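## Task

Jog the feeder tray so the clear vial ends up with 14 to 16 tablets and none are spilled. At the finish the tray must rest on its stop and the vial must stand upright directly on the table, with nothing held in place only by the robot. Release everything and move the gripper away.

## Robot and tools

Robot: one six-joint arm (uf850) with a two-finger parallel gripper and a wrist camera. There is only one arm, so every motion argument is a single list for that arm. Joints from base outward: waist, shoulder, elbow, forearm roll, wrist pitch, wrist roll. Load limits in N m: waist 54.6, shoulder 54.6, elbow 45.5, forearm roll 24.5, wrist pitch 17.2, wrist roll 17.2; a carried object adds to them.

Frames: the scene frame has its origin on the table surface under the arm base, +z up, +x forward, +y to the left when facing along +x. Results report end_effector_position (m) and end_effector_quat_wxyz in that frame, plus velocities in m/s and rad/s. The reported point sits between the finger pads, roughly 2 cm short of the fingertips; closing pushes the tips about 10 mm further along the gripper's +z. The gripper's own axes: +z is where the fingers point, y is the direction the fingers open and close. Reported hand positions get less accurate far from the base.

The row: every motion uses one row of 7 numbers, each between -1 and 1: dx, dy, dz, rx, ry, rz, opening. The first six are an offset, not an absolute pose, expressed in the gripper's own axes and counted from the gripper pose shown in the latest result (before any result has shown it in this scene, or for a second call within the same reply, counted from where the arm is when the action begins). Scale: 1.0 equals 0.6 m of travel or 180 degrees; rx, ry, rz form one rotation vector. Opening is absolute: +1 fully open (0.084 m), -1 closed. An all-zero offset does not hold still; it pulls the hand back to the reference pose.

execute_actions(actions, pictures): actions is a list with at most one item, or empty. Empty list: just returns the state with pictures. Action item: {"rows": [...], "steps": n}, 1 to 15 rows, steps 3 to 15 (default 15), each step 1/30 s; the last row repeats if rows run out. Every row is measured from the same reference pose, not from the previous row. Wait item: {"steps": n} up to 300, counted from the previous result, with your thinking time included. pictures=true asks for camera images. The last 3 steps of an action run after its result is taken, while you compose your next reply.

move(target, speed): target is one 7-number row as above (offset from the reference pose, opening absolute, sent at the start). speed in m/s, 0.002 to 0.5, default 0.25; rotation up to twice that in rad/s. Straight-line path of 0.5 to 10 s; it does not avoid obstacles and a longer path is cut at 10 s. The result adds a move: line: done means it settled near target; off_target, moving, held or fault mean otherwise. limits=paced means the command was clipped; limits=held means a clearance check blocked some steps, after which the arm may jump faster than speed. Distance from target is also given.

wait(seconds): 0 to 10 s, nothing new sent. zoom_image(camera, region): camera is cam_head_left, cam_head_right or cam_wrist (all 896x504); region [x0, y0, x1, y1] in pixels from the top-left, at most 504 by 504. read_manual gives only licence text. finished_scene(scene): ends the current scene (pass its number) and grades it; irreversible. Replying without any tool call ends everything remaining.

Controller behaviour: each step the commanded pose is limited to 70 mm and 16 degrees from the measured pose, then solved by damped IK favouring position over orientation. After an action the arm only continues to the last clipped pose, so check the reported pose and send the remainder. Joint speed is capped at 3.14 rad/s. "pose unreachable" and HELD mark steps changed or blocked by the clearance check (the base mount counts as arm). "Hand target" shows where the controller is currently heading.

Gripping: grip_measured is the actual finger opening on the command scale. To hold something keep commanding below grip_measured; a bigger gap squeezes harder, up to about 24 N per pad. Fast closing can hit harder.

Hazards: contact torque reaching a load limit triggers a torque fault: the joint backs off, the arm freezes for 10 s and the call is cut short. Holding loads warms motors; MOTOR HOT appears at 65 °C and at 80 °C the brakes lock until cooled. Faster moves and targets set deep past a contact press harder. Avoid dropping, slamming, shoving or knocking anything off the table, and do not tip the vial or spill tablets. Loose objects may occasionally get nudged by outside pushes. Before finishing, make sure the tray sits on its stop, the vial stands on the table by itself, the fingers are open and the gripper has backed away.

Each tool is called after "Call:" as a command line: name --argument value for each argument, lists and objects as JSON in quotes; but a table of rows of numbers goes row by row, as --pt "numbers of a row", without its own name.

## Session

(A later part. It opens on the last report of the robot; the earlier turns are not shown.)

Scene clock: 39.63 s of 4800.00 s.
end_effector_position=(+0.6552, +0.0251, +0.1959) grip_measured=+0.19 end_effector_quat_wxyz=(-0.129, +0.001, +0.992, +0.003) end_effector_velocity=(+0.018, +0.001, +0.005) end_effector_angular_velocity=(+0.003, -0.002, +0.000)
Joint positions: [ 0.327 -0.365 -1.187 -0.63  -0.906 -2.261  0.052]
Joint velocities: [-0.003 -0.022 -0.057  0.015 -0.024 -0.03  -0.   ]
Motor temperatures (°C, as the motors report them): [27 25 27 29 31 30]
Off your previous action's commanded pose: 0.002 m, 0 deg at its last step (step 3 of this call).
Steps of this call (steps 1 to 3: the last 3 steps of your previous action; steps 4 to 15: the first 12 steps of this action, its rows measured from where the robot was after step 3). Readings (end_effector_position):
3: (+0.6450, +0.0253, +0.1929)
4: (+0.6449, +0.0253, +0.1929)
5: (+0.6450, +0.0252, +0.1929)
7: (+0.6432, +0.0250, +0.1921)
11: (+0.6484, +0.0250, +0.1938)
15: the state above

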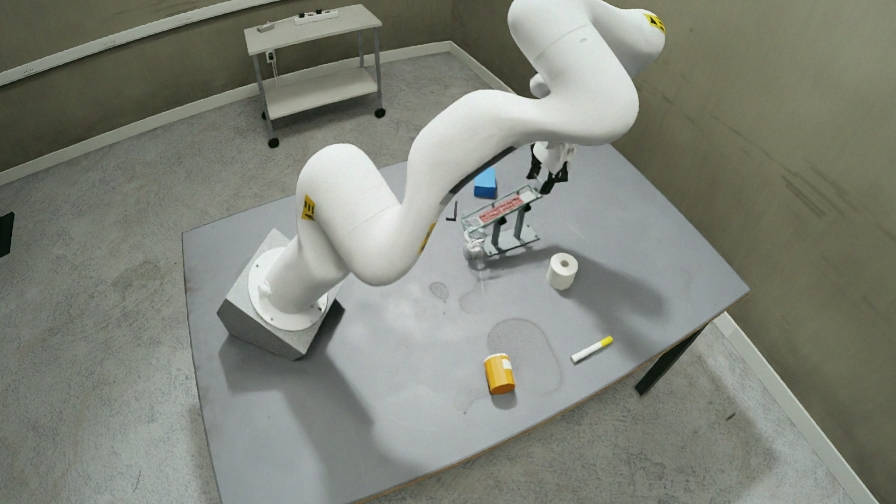

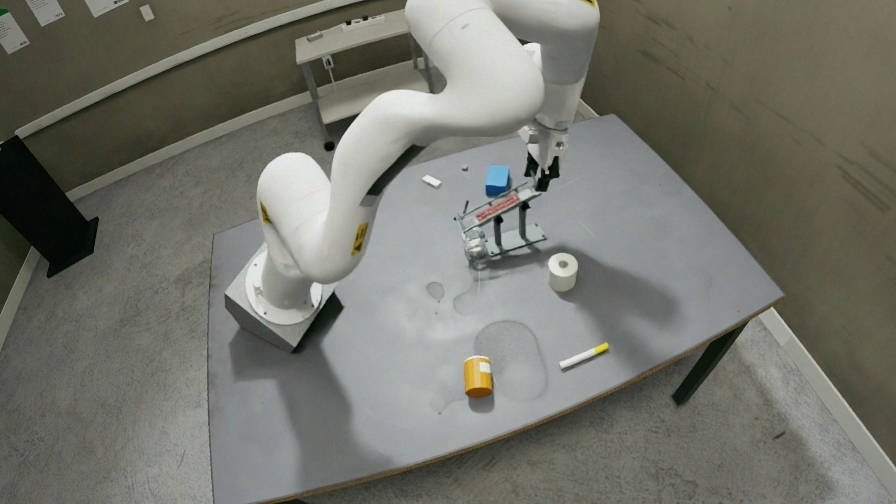

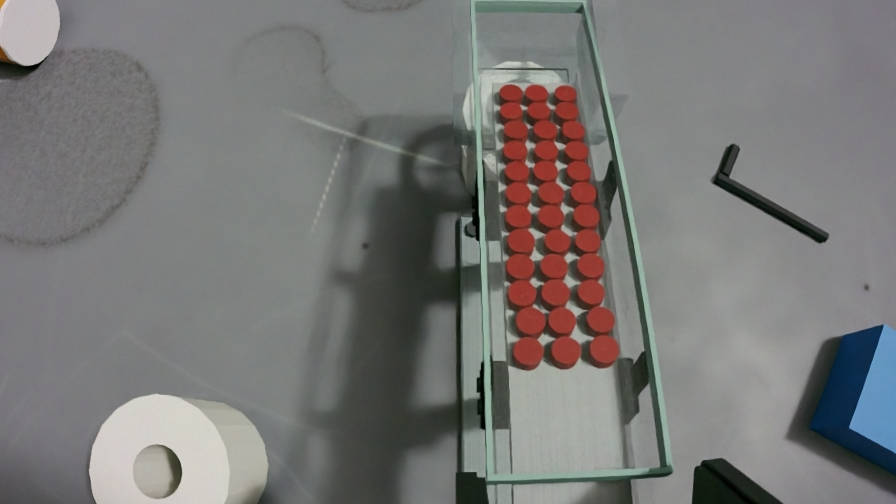

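Call:
execute_actions --actions '[{"rows": [[0,0,0,0,0,0,0.12],[0,0,0,0,0,0,0.1],[0,0,0,0,0,0,0.06],[0,0,0,0,0,0,-0.05],[0,0,0,0,0,0,-0.2],[0,0,0,0,0,0,-0.3]], "steps": 6}]' --pictures false

Call:
execute_actions --actions '[{"rows": [[0.0015,0,0.0009,0,0,0,-0.3],[0.0041,0,0.0025,0,0,0,-0.3],[0.0073,0,0.0045,0,0,0,-0.3],[0.0105,0,0.0065,0,0,0,-0.3],[0.0132,0,0.0081,0,0,0,-0.3],[0.01464,0,0.00897,0,0,0,-0.3]], "steps": 12}]' --pictures false

Call:
execute_actions --actions '[{"rows": [[0,0,0,0,0,0,0.25],[0,0,0,0,0,0,0.25],[-0.002,0,-0.0013,0,0,0,0.25],[-0.0065,0,-0.004,0,0,0,0.22],[-0.0108,0,-0.0066,0,0,0,0.2],[-0.01435,0,-0.0088,0,0,0,0.2],[-0.01435,0,-0.0088,0,0,0,0.2],[-0.01435,0,-0.0088,0,0,0,0.14],[-0.01435,0,-0.0088,0,0,0,0.1],[-0.01435,0,-0.0088,0,0,0,0.06],[-0.01435,0,-0.0088,0,0,0,-0.05],[-0.01435,0,-0.0088,0,0,0,-0.2],[-0.01435,0,-0.0088,0,0,0,-0.3]], "steps": 13}]' --pictures true

Scene clock: 40.60 s of 4800.00 s.
end_effector_position=(+0.6559, +0.0251, +0.1961) grip_measured=+0.11 end_effector_quat_wxyz=(-0.129, +0.001, +0.992, +0.003) end_effector_velocity=(-0.010, -0.001, -0.003) end_effector_angular_velocity=(-0.003, +0.005, -0.000)
Joint positions: [ 0.327 -0.365 -1.189 -0.629 -0.907 -2.262  0.049]
Joint velocities: [ 0.001  0.01   0.028 -0.006  0.009  0.014 -0.044]
Motor temperatures (°C, as the motors report them): [27 25 27 29 31 30]
Off your previous action's commanded pose: 0.000 m, 0 deg at its last step (step 3 of this call).
Steps of this call (steps 1 to 3: the last 3 steps of your previous action; steps 4 to 26: nothing new was sent; steps 27 to 29: the first 3 steps of this action). Readings (end_effector_position):
27: (+0.6564, +0.0252, +0.1963)
28: (+0.6562, +0.0252, +0.1962)
29: the state above

Scene clock: 41.00 s of 4800.00 s.
end_effector_position=(+0.6469, +0.0253, +0.1936) grip_measured=-0.01 end_effector_quat_wxyz=(-0.129, +0.001, +0.992, +0.003) end_effector_velocity=(-0.020, +0.000, -0.006) end_effector_angular_velocity=(-0.000, +0.002, -0.001)
Joint positions: [ 0.328 -0.355 -1.161 -0.637 -0.893 -2.247  0.044]
Joint velocities: [ 0.004  0.022  0.062 -0.017  0.029  0.034 -0.   ]
Motor temperatures (°C, as the motors report them): [27 25 27 29 31 30]
Off your previous action's commanded pose: 0.000 m, 0 deg at its last step (step 3 of this call).
Steps of this call (steps 1 to 3: the last 3 steps of your previous action; steps 4 to 12: the first 9 steps of this action, its rows measured from where the robot was after step 3). Readings (end_effector_position):
3: (+0.6554, +0.0252, +0.1960)
4: (+0.6554, +0.0252, +0.1960)
5: (+0.6553, +0.0252, +0.1960)
7: (+0.6539, +0.0252, +0.1956)
11: (+0.6478, +0.0253, +0.1938)
12: the state above

Scene clock: 41.43 s of 4800.00 s.
end_effector_position=(+0.6546, +0.0252, +0.1959) grip_measured=+0.11 end_effector_quat_wxyz=(-0.128, +0.001, +0.992, +0.003) end_effector_velocity=(+0.020, +0.000, +0.006) end_effector_angular_velocity=(+0.002, -0.004, -0.000)
Joint positions: [ 0.327 -0.363 -1.184 -0.631 -0.904 -2.259  0.049]
Joint velocities: [-0.003 -0.021 -0.062  0.016 -0.027 -0.032 -0.046]
Motor temperatures (°C, as the motors report them): [27 25 27 29 31 30]
Off your previous action's commanded pose: 0.001 m, 0 deg at its last step (step 3 of this call).
Steps of this call (steps 1 to 3: the last 3 steps of your previous action; steps 4 to 13: the first 10 steps of this action, its rows measured from where the robot was after step 3). Readings (end_effector_position):
3: (+0.6462, +0.0253, +0.1934)
4: (+0.6462, +0.0253, +0.1934)
5: (+0.6462, +0.0253, +0.1934)
7: (+0.6458, +0.0252, +0.1931)
11: (+0.6523, +0.0252, +0.1952)
13: the state above

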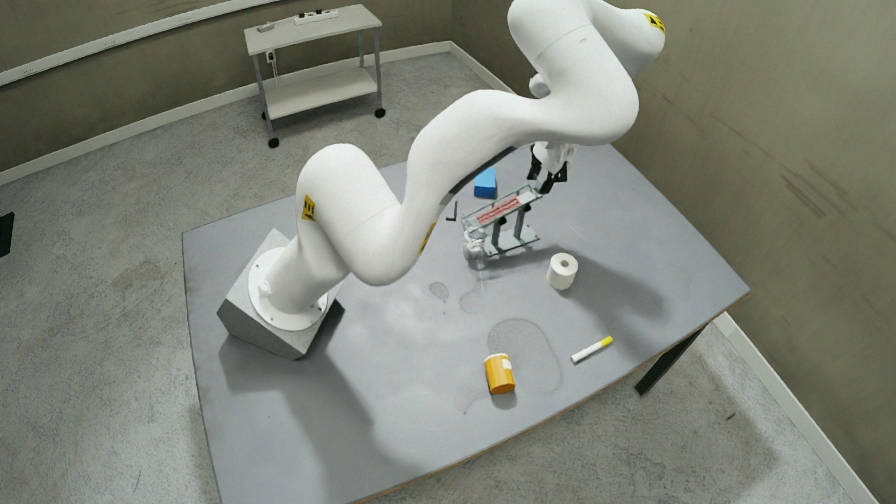

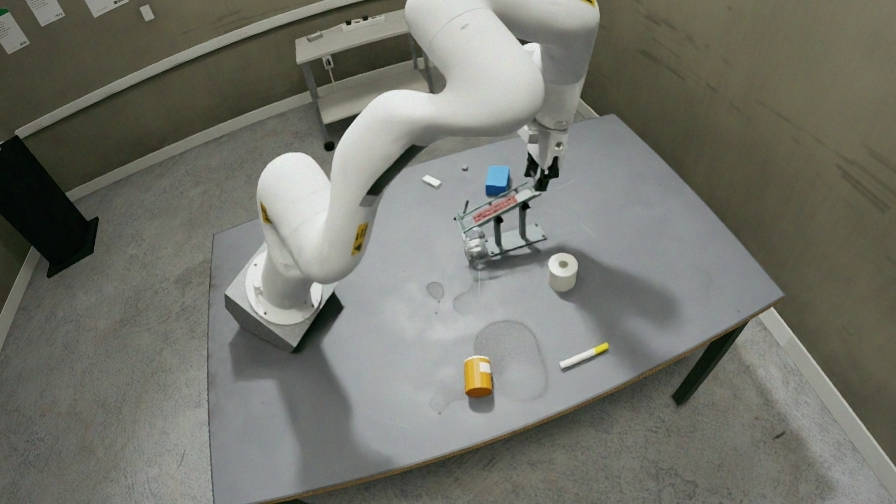

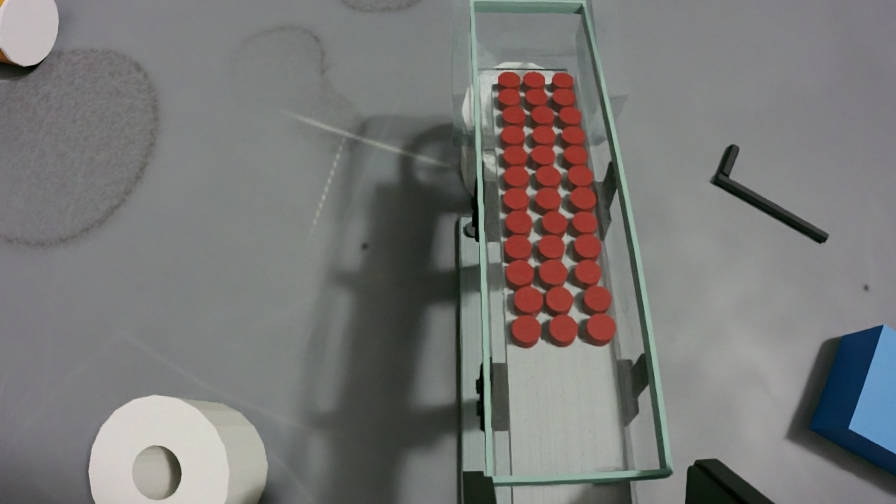

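Call:
execute_actions --actions '[{"steps": 1}]' --pictures false

Call:
execute_actions --actions '[{"rows": [[0.0015,0,0.0009,0,0,0,-0.3],[0.0041,0,0.0025,0,0,0,-0.3],[0.0073,0,0.0045,0,0,0,-0.3],[0.0105,0,0.0065,0,0,0,-0.3],[0.0132,0,0.0081,0,0,0,-0.3],[0.01464,0,0.00897,0,0,0,-0.3]], "steps": 12}]' --pictures false

Call:
execute_actions --actions '[{"rows": [[0,0,0,0,0,0,0.25],[0,0,0,0,0,0,0.25],[-0.003,0,-0.0018,0,0,0,0.25],[-0.008,0,-0.0049,0,0,0,0.22],[-0.0125,0,-0.0077,0,0,0,0.2],[-0.0135,0,-0.0083,0,0,0,0.2],[-0.0135,0,-0.0083,0,0,0,0.2],[-0.0135,0,-0.0083,0,0,0,0.16],[-0.0135,0,-0.0083,0,0,0,0.12],[-0.0135,0,-0.0083,0,0,0,0.1],[-0.0135,0,-0.0083,0,0,0,0.06],[-0.0135,0,-0.0083,0,0,0,-0.05],[-0.0135,0,-0.0083,0,0,0,-0.2],[-0.0135,0,-0.0083,0,0,0,-0.3]], "steps": 14}]' --pictures true

Scene clock: 41.87 s of 4800.00 s.
end_effector_position=(+0.6556, +0.0252, +0.1962) grip_measured=-0.01 end_effector_quat_wxyz=(-0.129, +0.001, +0.992, +0.003) end_effector_velocity=(+0.000, -0.000, +0.000) end_effector_angular_velocity=(+0.000, -0.000, -0.000)
Joint positions: [ 0.327 -0.365 -1.188 -0.629 -0.906 -2.261  0.044]
Joint velocities: [-0.  0. -0.  0.  0. -0.  0.]
Motor temperatures (°C, as the motors report them): [27 25 27 29 31 30]
Hand target: +0.656, +0.025, +0.196; -0.128, +0.001, +0.992, +0.004
Off the commanded pose: 0.000 m, 0 deg.
Kept back: nothing.
Steps of this call (steps 1 to 3: the last 3 steps of your previous action; steps 4 to 13: nothing new was sent). Readings (end_effector_position):
1: (+0.6552, +0.0252, +0.1961)
2: (+0.6554, +0.0252, +0.1961)
4: (+0.6555, +0.0252, +0.1962)
8: (+0.6555, +0.0252, +0.1962)
13: the state above

Scene clock: 42.17 s of 4800.00 s.
end_effector_position=(+0.6474, +0.0253, +0.1938) grip_measured=-0.01 end_effector_quat_wxyz=(-0.128, +0.001, +0.992, +0.004) end_effector_velocity=(-0.022, +0.000, -0.006) end_effector_angular_velocity=(-0.003, +0.005, +0.003)
Joint positions: [ 0.328 -0.355 -1.161 -0.637 -0.892 -2.247  0.044]
Joint velocities: [ 0.004  0.021  0.065 -0.018  0.028  0.033  0.   ]
Motor temperatures (°C, as the motors report them): [27 25 27 29 31 30]
Steps of this call (steps 1 to 9: the first 9 steps of this action). Readings (end_effector_position):
1: (+0.6556, +0.0252, +0.1962)
2: (+0.6554, +0.0252, +0.1961)
4: (+0.6546, +0.0252, +0.1959)
8: (+0.6484, +0.0253, +0.1941)
9: the state above

Scene clock: 42.63 s of 4800.00 s.
end_effector_position=(+0.6548, +0.0253, +0.1960) grip_measured=+0.10 end_effector_quat_wxyz=(-0.128, +0.001, +0.992, +0.004) end_effector_velocity=(+0.007, +0.000, +0.002) end_effector_angular_velocity=(-0.001, +0.003, +0.001)
Joint positions: [ 0.327 -0.363 -1.185 -0.63  -0.904 -2.259  0.049]
Joint velocities: [-0.001 -0.011 -0.026  0.009 -0.014 -0.014 -0.04 ]
Motor temperatures (°C, as the motors report them): [27 25 27 29 31 30]
Off your previous action's commanded pose: 0.001 m, 0 deg at its last step (step 3 of this call).
Steps of this call (steps 1 to 3: the last 3 steps of your previous action; steps 4 to 14: the first 11 steps of this action, its rows measured from where the robot was after step 3). Readings (end_effector_position):
3: (+0.6463, +0.0253, +0.1935)
4: (+0.6462, +0.0253, +0.1935)
5: (+0.6462, +0.0253, +0.1935)
7: (+0.6461, +0.0253, +0.1933)
11: (+0.6527, +0.0253, +0.1954)
14: the state above

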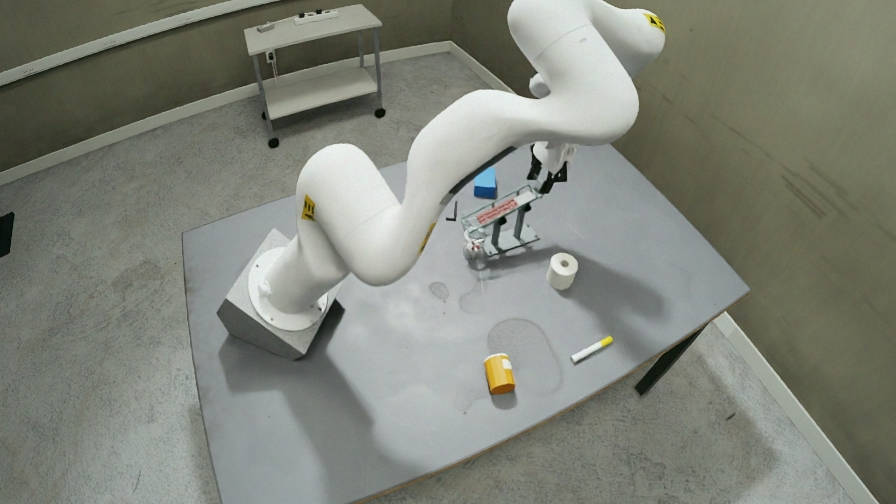

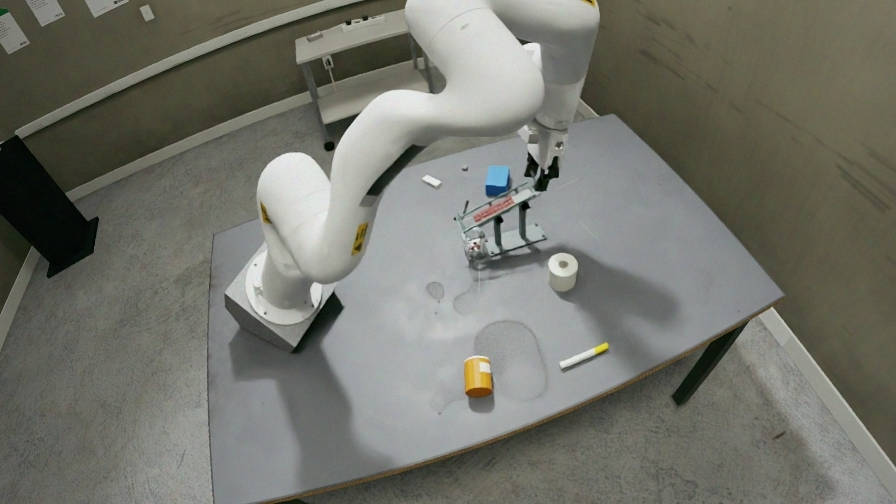

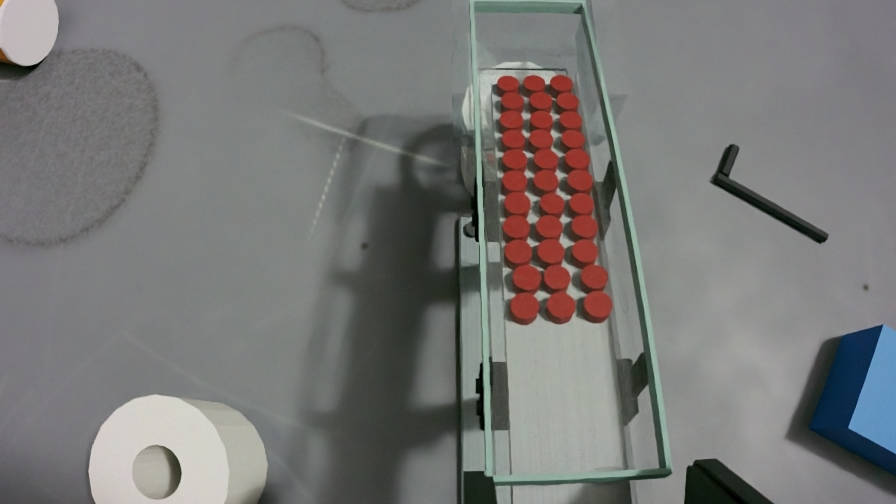

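Call:
zoom_image --camera "cam_head_right" --region '[445, 195, 525, 285]'

Region (445, 195, 525, 285) of cam_head_right's 896x504 image, scaled by 5.600, with more detail than that image has.

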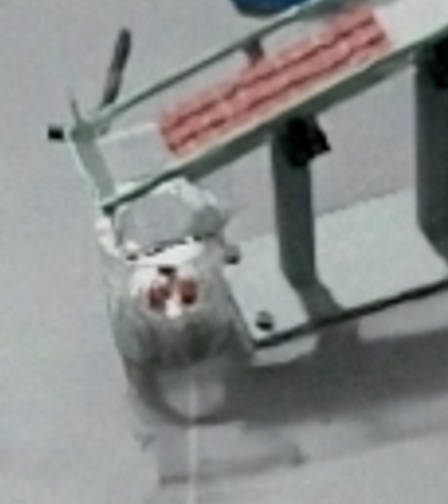

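Call:
execute_actions --actions '[{"steps": 1}]' --pictures false

Call:
execute_actions --actions '[{"rows": [[0.0015,0,0.0009,0,0,0,-0.3],[0.0041,0,0.0025,0,0,0,-0.3],[0.0073,0,0.0045,0,0,0,-0.3],[0.0105,0,0.0065,0,0,0,-0.3],[0.0132,0,0.0081,0,0,0,-0.3],[0.01464,0,0.00897,0,0,0,-0.3]], "steps": 12}]' --pictures false

Call:
execute_actions --actions '[{"rows": [[0,0,0,0,0,0,0.25],[0,0,0,0,0,0,0.25],[-0.003,0,-0.0018,0,0,0,0.25],[-0.008,0,-0.0049,0,0,0,0.22],[-0.0125,0,-0.0077,0,0,0,0.2],[-0.0138,0,-0.0085,0,0,0,0.2],[-0.0138,0,-0.0085,0,0,0,0.2],[-0.0138,0,-0.0085,0,0,0,0.16],[-0.0138,0,-0.0085,0,0,0,0.12],[-0.0138,0,-0.0085,0,0,0,0.1],[-0.0138,0,-0.0085,0,0,0,0.06],[-0.0138,0,-0.0085,0,0,0,-0.05],[-0.0138,0,-0.0085,0,0,0,-0.2],[-0.0138,0,-0.0085,0,0,0,-0.3]], "steps": 14}]' --pictures true

Scene clock: 42.93 s of 4800.00 s.
end_effector_position=(+0.6552, +0.0253, +0.1962) grip_measured=-0.01 end_effector_quat_wxyz=(-0.129, +0.001, +0.992, +0.003) end_effector_velocity=(-0.000, +0.000, -0.000) end_effector_angular_velocity=(+0.000, +0.001, -0.000)
Joint positions: [ 0.327 -0.364 -1.187 -0.63  -0.905 -2.26   0.044]
Joint velocities: [-0.    -0.001 -0.     0.001 -0.    -0.     0.   ]
Motor temperatures (°C, as the motors report them): [27 25 27 29 31 30]
Hand target: +0.655, +0.025, +0.196; -0.128, +0.001, +0.992, +0.004
Off the commanded pose: 0.000 m, 0 deg.
Kept back: nothing.
Steps of this call (steps 1 to 3: the last 3 steps of your previous action; steps 4 to 9: nothing new was sent). Readings (end_effector_position):
1: (+0.6550, +0.0253, +0.1961)
2: (+0.6551, +0.0252, +0.1961)
4: (+0.6552, +0.0252, +0.1962)
8: (+0.6552, +0.0253, +0.1962)
9: the state above

Scene clock: 43.23 s of 4800.00 s.
end_effector_position=(+0.6468, +0.0253, +0.1937) grip_measured=-0.01 end_effector_quat_wxyz=(-0.128, +0.001, +0.992, +0.004) end_effector_velocity=(-0.021, +0.000, -0.006) end_effector_angular_velocity=(-0.002, +0.003, +0.001)
Joint positions: [ 0.329 -0.354 -1.16  -0.637 -0.892 -2.246  0.044]
Joint velocities: [ 0.004  0.021  0.063 -0.018  0.029  0.034  0.   ]
Motor temperatures (°C, as the motors report them): [27 25 27 29 31 30]
Steps of this call (steps 1 to 9: the first 9 steps of this action). Readings (end_effector_position):
1: (+0.6552, +0.0253, +0.1962)
2: (+0.6551, +0.0253, +0.1961)
4: (+0.6539, +0.0253, +0.1958)
8: (+0.6477, +0.0253, +0.1940)
9: the state above

Scene clock: 43.70 s of 4800.00 s.
end_effector_position=(+0.6546, +0.0253, +0.1961) grip_measured=+0.10 end_effector_quat_wxyz=(-0.128, +0.001, +0.992, +0.004) end_effector_velocity=(+0.008, -0.000, +0.002) end_effector_angular_velocity=(-0.002, +0.001, +0.003)
Joint positions: [ 0.327 -0.363 -1.184 -0.63  -0.904 -2.259  0.049]
Joint velocities: [-0.001 -0.011 -0.027  0.007 -0.015 -0.016 -0.04 ]
Motor temperatures (°C, as the motors report them): [27 25 27 29 31 30]
Off your previous action's commanded pose: 0.001 m, 0 deg at its last step (step 3 of this call).
Steps of this call (steps 1 to 3: the last 3 steps of your previous action; steps 4 to 14: the first 11 steps of this action, its rows measured from where the robot was after step 3). Readings (end_effector_position):
3: (+0.6459, +0.0254, +0.1935)
4: (+0.6459, +0.0254, +0.1935)
5: (+0.6459, +0.0253, +0.1935)
7: (+0.6457, +0.0253, +0.1933)
11: (+0.6524, +0.0253, +0.1954)
14: the state above

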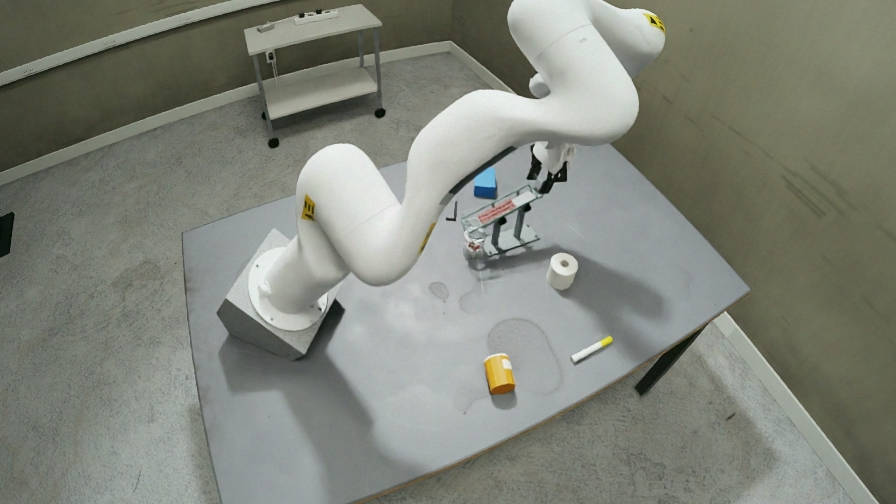

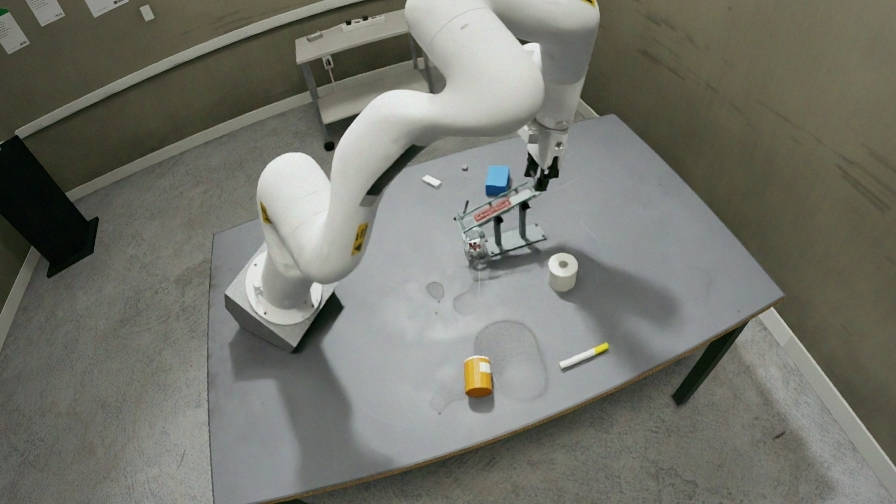

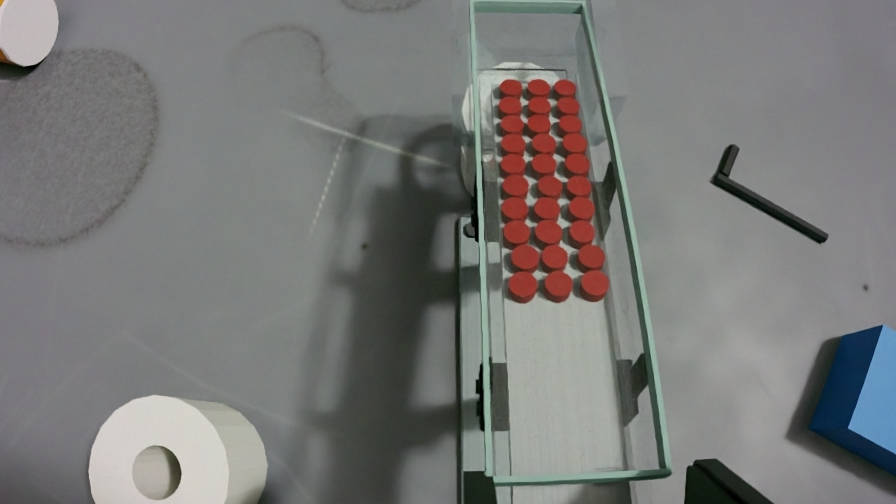

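Ten rows remain (6 dropped), vial still aligned. Next jog.

Call:
execute_actions --actions '[{"steps": 4}]' --pictures false

Call:
execute_actions --actions '[{"rows": [[0.0015,0,0.0009,0,0,0,-0.3],[0.0041,0,0.0025,0,0,0,-0.3],[0.0073,0,0.0045,0,0,0,-0.3],[0.0105,0,0.0065,0,0,0,-0.3],[0.0132,0,0.0081,0,0,0,-0.3],[0.01464,0,0.00897,0,0,0,-0.3]], "steps": 12}]' --pictures false

Call:
execute_actions --actions '[{"rows": [[0,0,0,0,0,0,0.25],[0,0,0,0,0,0,0.25],[-0.003,0,-0.0018,0,0,0,0.25],[-0.008,0,-0.0049,0,0,0,0.22],[-0.0125,0,-0.0077,0,0,0,0.2],[-0.0138,0,-0.0085,0,0,0,0.2],[-0.0138,0,-0.0085,0,0,0,0.2],[-0.0138,0,-0.0085,0,0,0,0.16],[-0.0138,0,-0.0085,0,0,0,0.12],[-0.0138,0,-0.0085,0,0,0,0.1],[-0.0138,0,-0.0085,0,0,0,0.06],[-0.0138,0,-0.0085,0,0,0,-0.05],[-0.0138,0,-0.0085,0,0,0,-0.2],[-0.0138,0,-0.0085,0,0,0,-0.3]], "steps": 14}]' --pictures true

Scene clock: 43.93 s of 4800.00 s.
end_effector_position=(+0.6550, +0.0253, +0.1962) grip_measured=-0.01 end_effector_quat_wxyz=(-0.128, +0.001, +0.992, +0.003) end_effector_velocity=(+0.000, +0.000, -0.000) end_effector_angular_velocity=(+0.000, -0.000, +0.001)
Joint positions: [ 0.327 -0.364 -1.186 -0.63  -0.905 -2.26   0.044]
Joint velocities: [-0.    -0.    -0.001 -0.     0.    -0.001 -0.   ]
Motor temperatures (°C, as the motors report them): [27 25 27 29 31 30]
Hand target: +0.655, +0.025, +0.196; -0.128, +0.001, +0.992, +0.004
Off the commanded pose: 0.000 m, 0 deg.
Kept back: nothing.
Steps of this call (steps 1 to 3: the last 3 steps of your previous action; steps 4 to 7: nothing new was sent). Readings (end_effector_position):
1: (+0.6548, +0.0253, +0.1962)
2: (+0.6549, +0.0253, +0.1962)
4: (+0.6550, +0.0253, +0.1962)
7: the state above

Scene clock: 44.23 s of 4800.00 s.
end_effector_position=(+0.6466, +0.0253, +0.1938) grip_measured=-0.01 end_effector_quat_wxyz=(-0.128, +0.001, +0.992, +0.004) end_effector_velocity=(-0.021, +0.000, -0.006) end_effector_angular_velocity=(-0.001, +0.003, -0.001)
Joint positions: [ 0.329 -0.354 -1.159 -0.638 -0.892 -2.246  0.044]
Joint velocities: [ 0.004  0.022  0.063 -0.017  0.029  0.034  0.   ]
Motor temperatures (°C, as the motors report them): [27 25 27 29 31 30]
Steps of this call (steps 1 to 9: the first 9 steps of this action). Readings (end_effector_position):
1: (+0.6550, +0.0253, +0.1962)
2: (+0.6549, +0.0253, +0.1962)
4: (+0.6537, +0.0253, +0.1959)
8: (+0.6475, +0.0253, +0.1941)
9: the state above

Scene clock: 44.70 s of 4800.00 s.
end_effector_position=(+0.6545, +0.0253, +0.1962) grip_measured=+0.10 end_effector_quat_wxyz=(-0.128, +0.001, +0.992, +0.004) end_effector_velocity=(+0.008, +0.000, +0.002) end_effector_angular_velocity=(-0.000, +0.002, +0.002)
Joint positions: [ 0.327 -0.362 -1.183 -0.631 -0.903 -2.258  0.049]
Joint velocities: [-0.001 -0.011 -0.028  0.009 -0.015 -0.016 -0.04 ]
Motor temperatures (°C, as the motors report them): [27 25 27 29 31 30]
Off your previous action's commanded pose: 0.001 m, 0 deg at its last step (step 3 of this call).
Steps of this call (steps 1 to 3: the last 3 steps of your previous action; steps 4 to 14: the first 11 steps of this action, its rows measured from where the robot was after step 3). Readings (end_effector_position):
3: (+0.6458, +0.0254, +0.1936)
4: (+0.6457, +0.0254, +0.1936)
5: (+0.6457, +0.0253, +0.1936)
7: (+0.6455, +0.0253, +0.1933)
11: (+0.6522, +0.0253, +0.1955)
14: the state above

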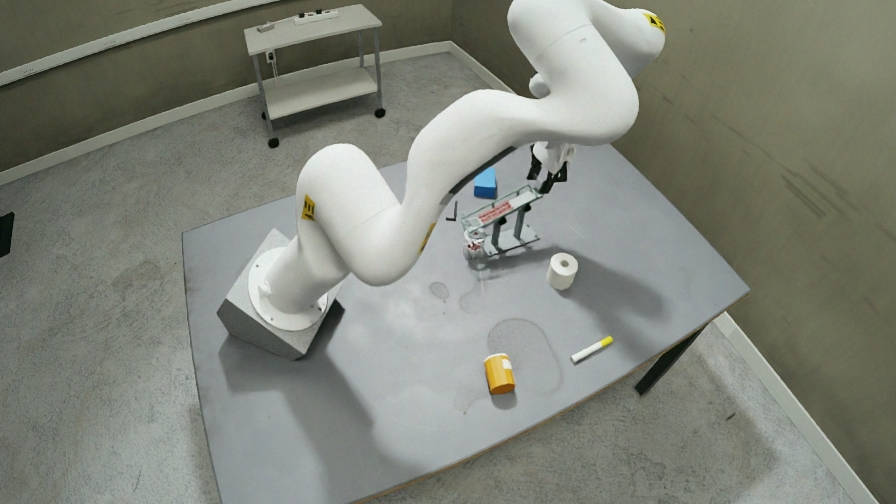

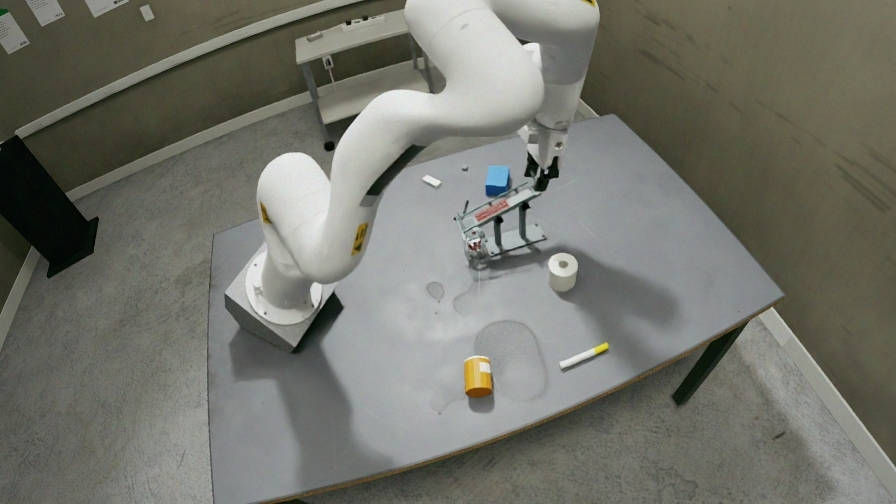

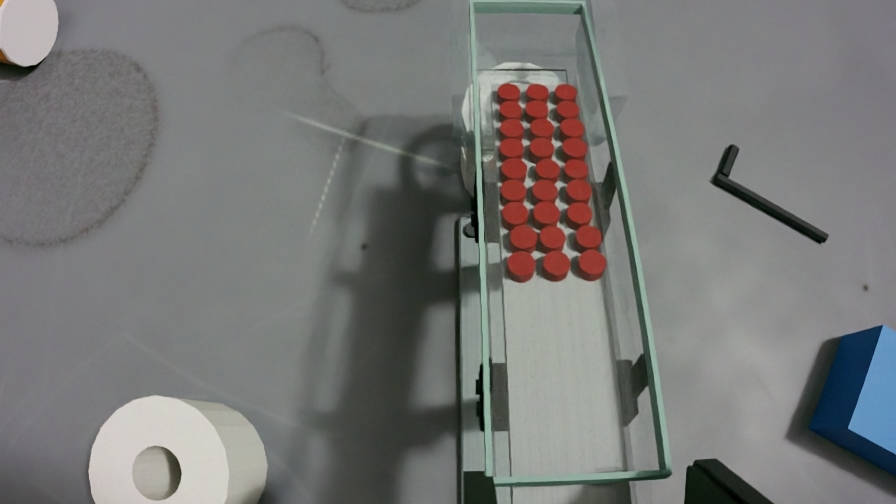

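Call:
execute_actions --actions '[{"steps": 4}]' --pictures false

Call:
execute_actions --actions '[{"rows": [[0.0015,0,0.0009,0,0,0,-0.3],[0.0041,0,0.0025,0,0,0,-0.3],[0.0073,0,0.0045,0,0,0,-0.3],[0.0105,0,0.0065,0,0,0,-0.3],[0.0132,0,0.0081,0,0,0,-0.3],[0.01464,0,0.00897,0,0,0,-0.3]], "steps": 12}]' --pictures false

Call:
execute_actions --actions '[{"rows": [[0,0,0,0,0,0,0.25],[0,0,0,0,0,0,0.25],[-0.003,0,-0.0018,0,0,0,0.25],[-0.008,0,-0.0049,0,0,0,0.22],[-0.0125,0,-0.0077,0,0,0,0.2],[-0.014,0,-0.0085,0,0,0,0.2],[-0.014,0,-0.0085,0,0,0,0.2],[-0.014,0,-0.0085,0,0,0,0.16],[-0.014,0,-0.0085,0,0,0,0.12],[-0.014,0,-0.0085,0,0,0,0.1],[-0.014,0,-0.0085,0,0,0,0.06],[-0.014,0,-0.0085,0,0,0,-0.05],[-0.014,0,-0.0085,0,0,0,-0.2],[-0.014,0,-0.0085,0,0,0,-0.3]], "steps": 14}]' --pictures true

Scene clock: 44.97 s of 4800.00 s.
end_effector_position=(+0.6548, +0.0253, +0.1963) grip_measured=-0.01 end_effector_quat_wxyz=(-0.128, +0.001, +0.992, +0.004) end_effector_velocity=(+0.000, +0.000, +0.000) end_effector_angular_velocity=(+0.001, +0.000, -0.001)
Joint positions: [ 0.327 -0.363 -1.185 -0.63  -0.905 -2.259  0.044]
Joint velocities: [-0.     0.    -0.     0.001  0.    -0.001 -0.   ]
Motor temperatures (°C, as the motors report them): [27 25 27 29 31 30]
Hand target: +0.655, +0.025, +0.196; -0.128, +0.001, +0.992, +0.004
Off the commanded pose: 0.000 m, 0 deg.
Kept back: nothing.
Steps of this call (steps 1 to 3: the last 3 steps of your previous action; steps 4 to 8: nothing new was sent). Readings (end_effector_position):
1: (+0.6547, +0.0253, +0.1962)
2: (+0.6548, +0.0253, +0.1963)
4: (+0.6548, +0.0253, +0.1963)
8: the state above

Scene clock: 45.27 s of 4800.00 s.
end_effector_position=(+0.6464, +0.0253, +0.1939) grip_measured=-0.01 end_effector_quat_wxyz=(-0.128, +0.001, +0.992, +0.004) end_effector_velocity=(-0.021, +0.000, -0.006) end_effector_angular_velocity=(-0.002, +0.002, +0.001)
Joint positions: [ 0.329 -0.353 -1.158 -0.638 -0.891 -2.245  0.044]
Joint velocities: [ 0.004  0.021  0.063 -0.018  0.029  0.034  0.   ]
Motor temperatures (°C, as the motors report them): [27 25 27 29 31 30]
Steps of this call (steps 1 to 9: the first 9 steps of this action). Readings (end_effector_position):
1: (+0.6548, +0.0253, +0.1963)
2: (+0.6547, +0.0253, +0.1963)
4: (+0.6535, +0.0253, +0.1960)
8: (+0.6473, +0.0253, +0.1942)
9: the state above

Scene clock: 45.73 s of 4800.00 s.
end_effector_position=(+0.6544, +0.0253, +0.1962) grip_measured=+0.10 end_effector_quat_wxyz=(-0.128, +0.001, +0.992, +0.004) end_effector_velocity=(+0.008, -0.000, +0.002) end_effector_angular_velocity=(-0.001, +0.002, +0.003)
Joint positions: [ 0.327 -0.362 -1.183 -0.631 -0.903 -2.258  0.049]
Joint velocities: [-0.002 -0.012 -0.028  0.008 -0.015 -0.017 -0.04 ]
Motor temperatures (°C, as the motors report them): [27 25 27 29 31 30]
Off your previous action's commanded pose: 0.001 m, 0 deg at its last step (step 3 of this call).
Steps of this call (steps 1 to 3: the last 3 steps of your previous action; steps 4 to 14: the first 11 steps of this action, its rows measured from where the robot was after step 3). Readings (end_effector_position):
3: (+0.6456, +0.0254, +0.1937)
4: (+0.6456, +0.0254, +0.1937)
5: (+0.6456, +0.0253, +0.1937)
7: (+0.6453, +0.0253, +0.1934)
11: (+0.6521, +0.0253, +0.1955)
14: the state above

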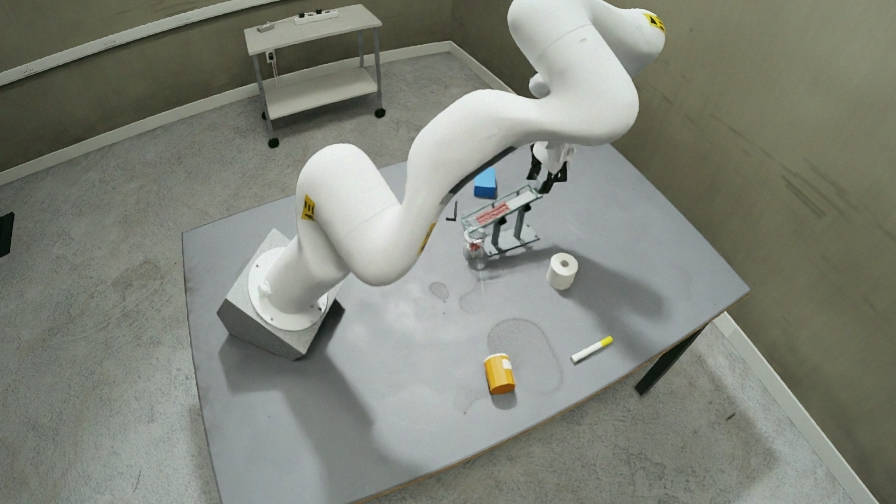

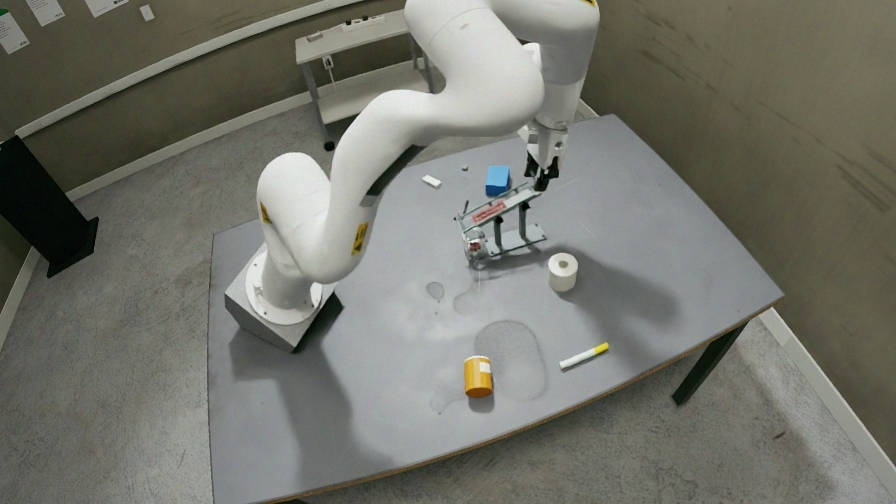

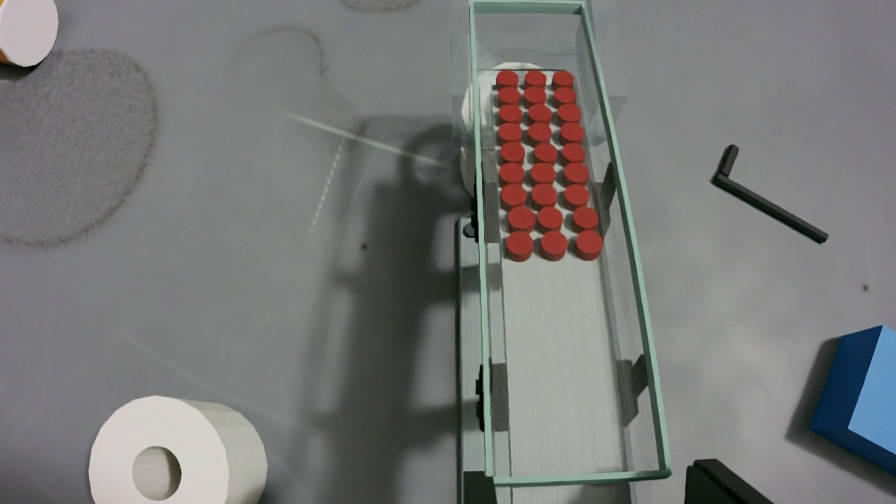

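Call:
execute_actions --actions '[{"steps": 4}]' --pictures false

Call:
execute_actions --actions '[{"rows": [[0.0015,0,0.0009,0,0,0,-0.3],[0.0041,0,0.0025,0,0,0,-0.3],[0.0073,0,0.0045,0,0,0,-0.3],[0.0105,0,0.0065,0,0,0,-0.3],[0.0132,0,0.0081,0,0,0,-0.3],[0.01464,0,0.00897,0,0,0,-0.3]], "steps": 12}]' --pictures false

Call:
execute_actions --actions '[{"rows": [[0,0,0,0,0,0,0.25],[0,0,0,0,0,0,0.25],[-0.003,0,-0.0018,0,0,0,0.25],[-0.008,0,-0.0049,0,0,0,0.22],[-0.0125,0,-0.0077,0,0,0,0.2],[-0.014,0,-0.0085,0,0,0,0.2],[-0.014,0,-0.0085,0,0,0,0.2],[-0.014,0,-0.0085,0,0,0,0.16],[-0.014,0,-0.0085,0,0,0,0.12],[-0.014,0,-0.0085,0,0,0,0.1],[-0.014,0,-0.0085,0,0,0,0.06],[-0.014,0,-0.0085,0,0,0,-0.05],[-0.014,0,-0.0085,0,0,0,-0.2],[-0.014,0,-0.0085,0,0,0,-0.3]], "steps": 14}]' --pictures true

Scene clock: 46.17 s of 4800.00 s.
end_effector_position=(+0.6548, +0.0253, +0.1964) grip_measured=-0.01 end_effector_quat_wxyz=(-0.128, +0.001, +0.992, +0.004) end_effector_velocity=(+0.000, +0.000, +0.000) end_effector_angular_velocity=(+0.001, +0.000, -0.002)
Joint positions: [ 0.327 -0.363 -1.185 -0.63  -0.904 -2.259  0.044]
Joint velocities: [-0.     0.    -0.     0.001  0.     0.    -0.   ]
Motor temperatures (°C, as the motors report them): [27 25 27 29 31 30]
Hand target: +0.655, +0.025, +0.196; -0.128, +0.001, +0.992, +0.004
Off the commanded pose: 0.000 m, 0 deg.
Kept back: nothing.
Steps of this call (steps 1 to 3: the last 3 steps of your previous action; steps 4 to 13: nothing new was sent). Readings (end_effector_position):
1: (+0.6546, +0.0253, +0.1963)
2: (+0.6547, +0.0253, +0.1963)
4: (+0.6547, +0.0253, +0.1964)
8: (+0.6548, +0.0253, +0.1964)
13: the state above

Scene clock: 46.47 s of 4800.00 s.
end_effector_position=(+0.6465, +0.0254, +0.1940) grip_measured=-0.01 end_effector_quat_wxyz=(-0.128, +0.001, +0.992, +0.004) end_effector_velocity=(-0.021, +0.000, -0.006) end_effector_angular_velocity=(-0.001, +0.004, -0.000)
Joint positions: [ 0.329 -0.353 -1.158 -0.638 -0.891 -2.245  0.044]
Joint velocities: [ 0.004  0.022  0.063 -0.016  0.028  0.034  0.   ]
Motor temperatures (°C, as the motors report them): [27 25 27 29 31 30]
Steps of this call (steps 1 to 9: the first 9 steps of this action). Readings (end_effector_position):
1: (+0.6548, +0.0253, +0.1964)
2: (+0.6547, +0.0253, +0.1963)
4: (+0.6536, +0.0253, +0.1961)
8: (+0.6474, +0.0253, +0.1942)
9: the state above

Scene clock: 46.93 s of 4800.00 s.
end_effector_position=(+0.6544, +0.0253, +0.1963) grip_measured=+0.10 end_effector_quat_wxyz=(-0.128, +0.001, +0.992, +0.004) end_effector_velocity=(+0.008, -0.000, +0.002) end_effector_angular_velocity=(-0.001, +0.003, +0.002)
Joint positions: [ 0.327 -0.362 -1.183 -0.631 -0.903 -2.258  0.049]
Joint velocities: [-0.002 -0.011 -0.028  0.009 -0.016 -0.016 -0.04 ]
Motor temperatures (°C, as the motors report them): [27 25 27 29 31 30]
Off your previous action's commanded pose: 0.001 m, 0 deg at its last step (step 3 of this call).
Steps of this call (steps 1 to 3: the last 3 steps of your previous action; steps 4 to 14: the first 11 steps of this action, its rows measured from where the robot was after step 3). Readings (end_effector_position):
3: (+0.6455, +0.0254, +0.1937)
4: (+0.6455, +0.0254, +0.1937)
5: (+0.6455, +0.0253, +0.1937)
7: (+0.6453, +0.0254, +0.1934)
11: (+0.6521, +0.0253, +0.1956)
14: the state above

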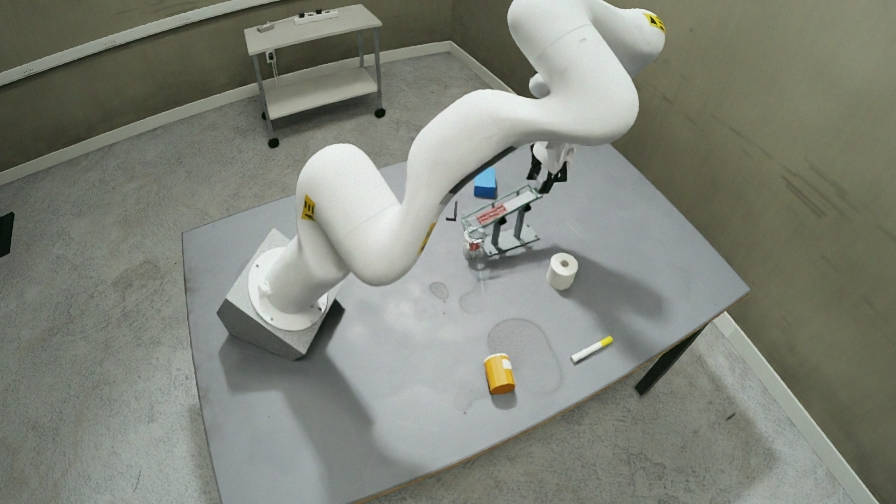

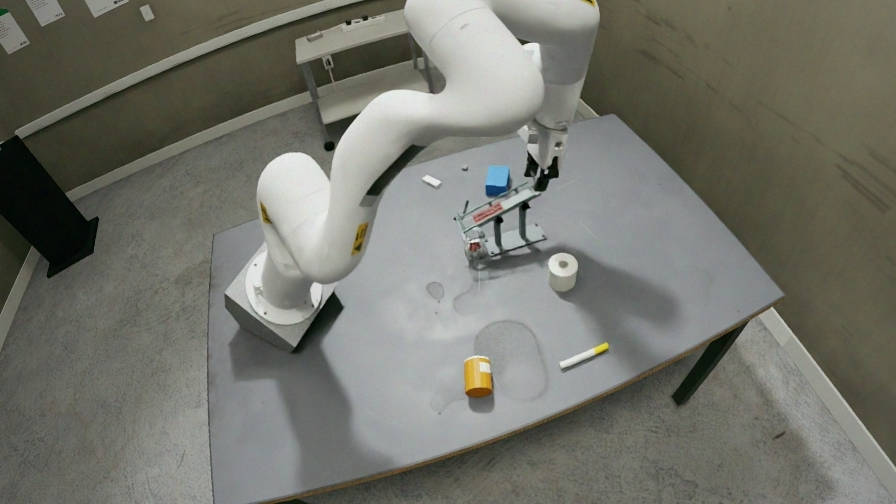

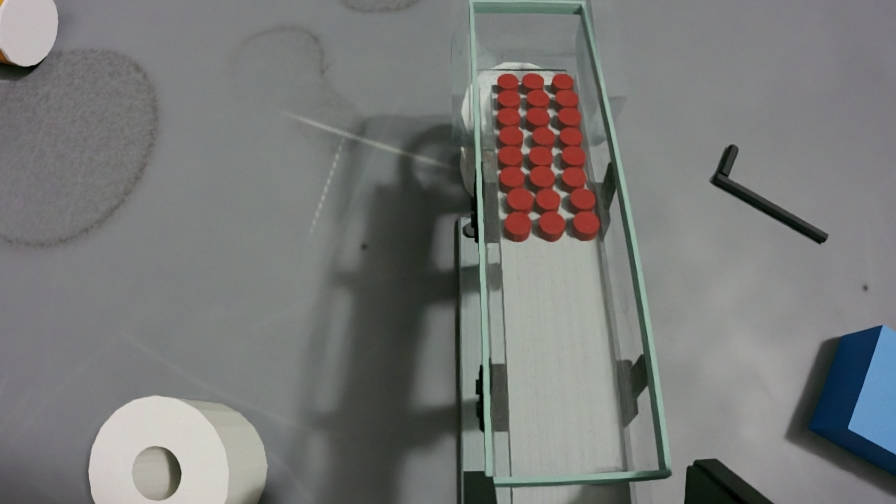

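Call:
zoom_image --camera "cam_wrist" --region '[440, 0, 680, 260]'

Call:
zoom_image --camera "cam_head_right" --region '[445, 195, 525, 285]'

Region (440, 0, 680, 260) of cam_wrist's 896x504 image, scaled by 1.938, with more detail than that image has; it fills the left 465 columns of this view, and the rest is white.

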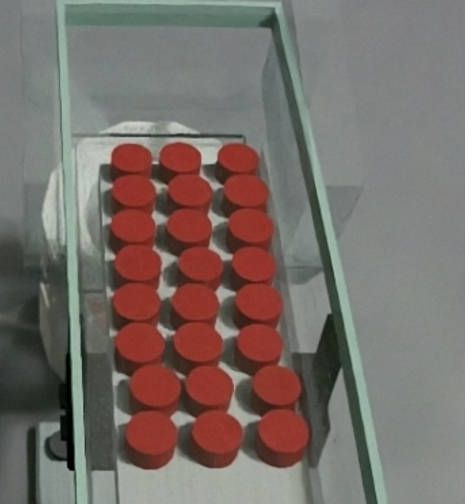

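Region (445, 195, 525, 285) of cam_head_right's 896x504 image, scaled by 5.600, with more detail than that image has.

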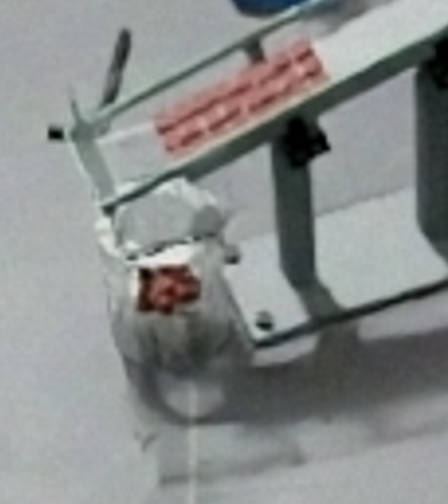

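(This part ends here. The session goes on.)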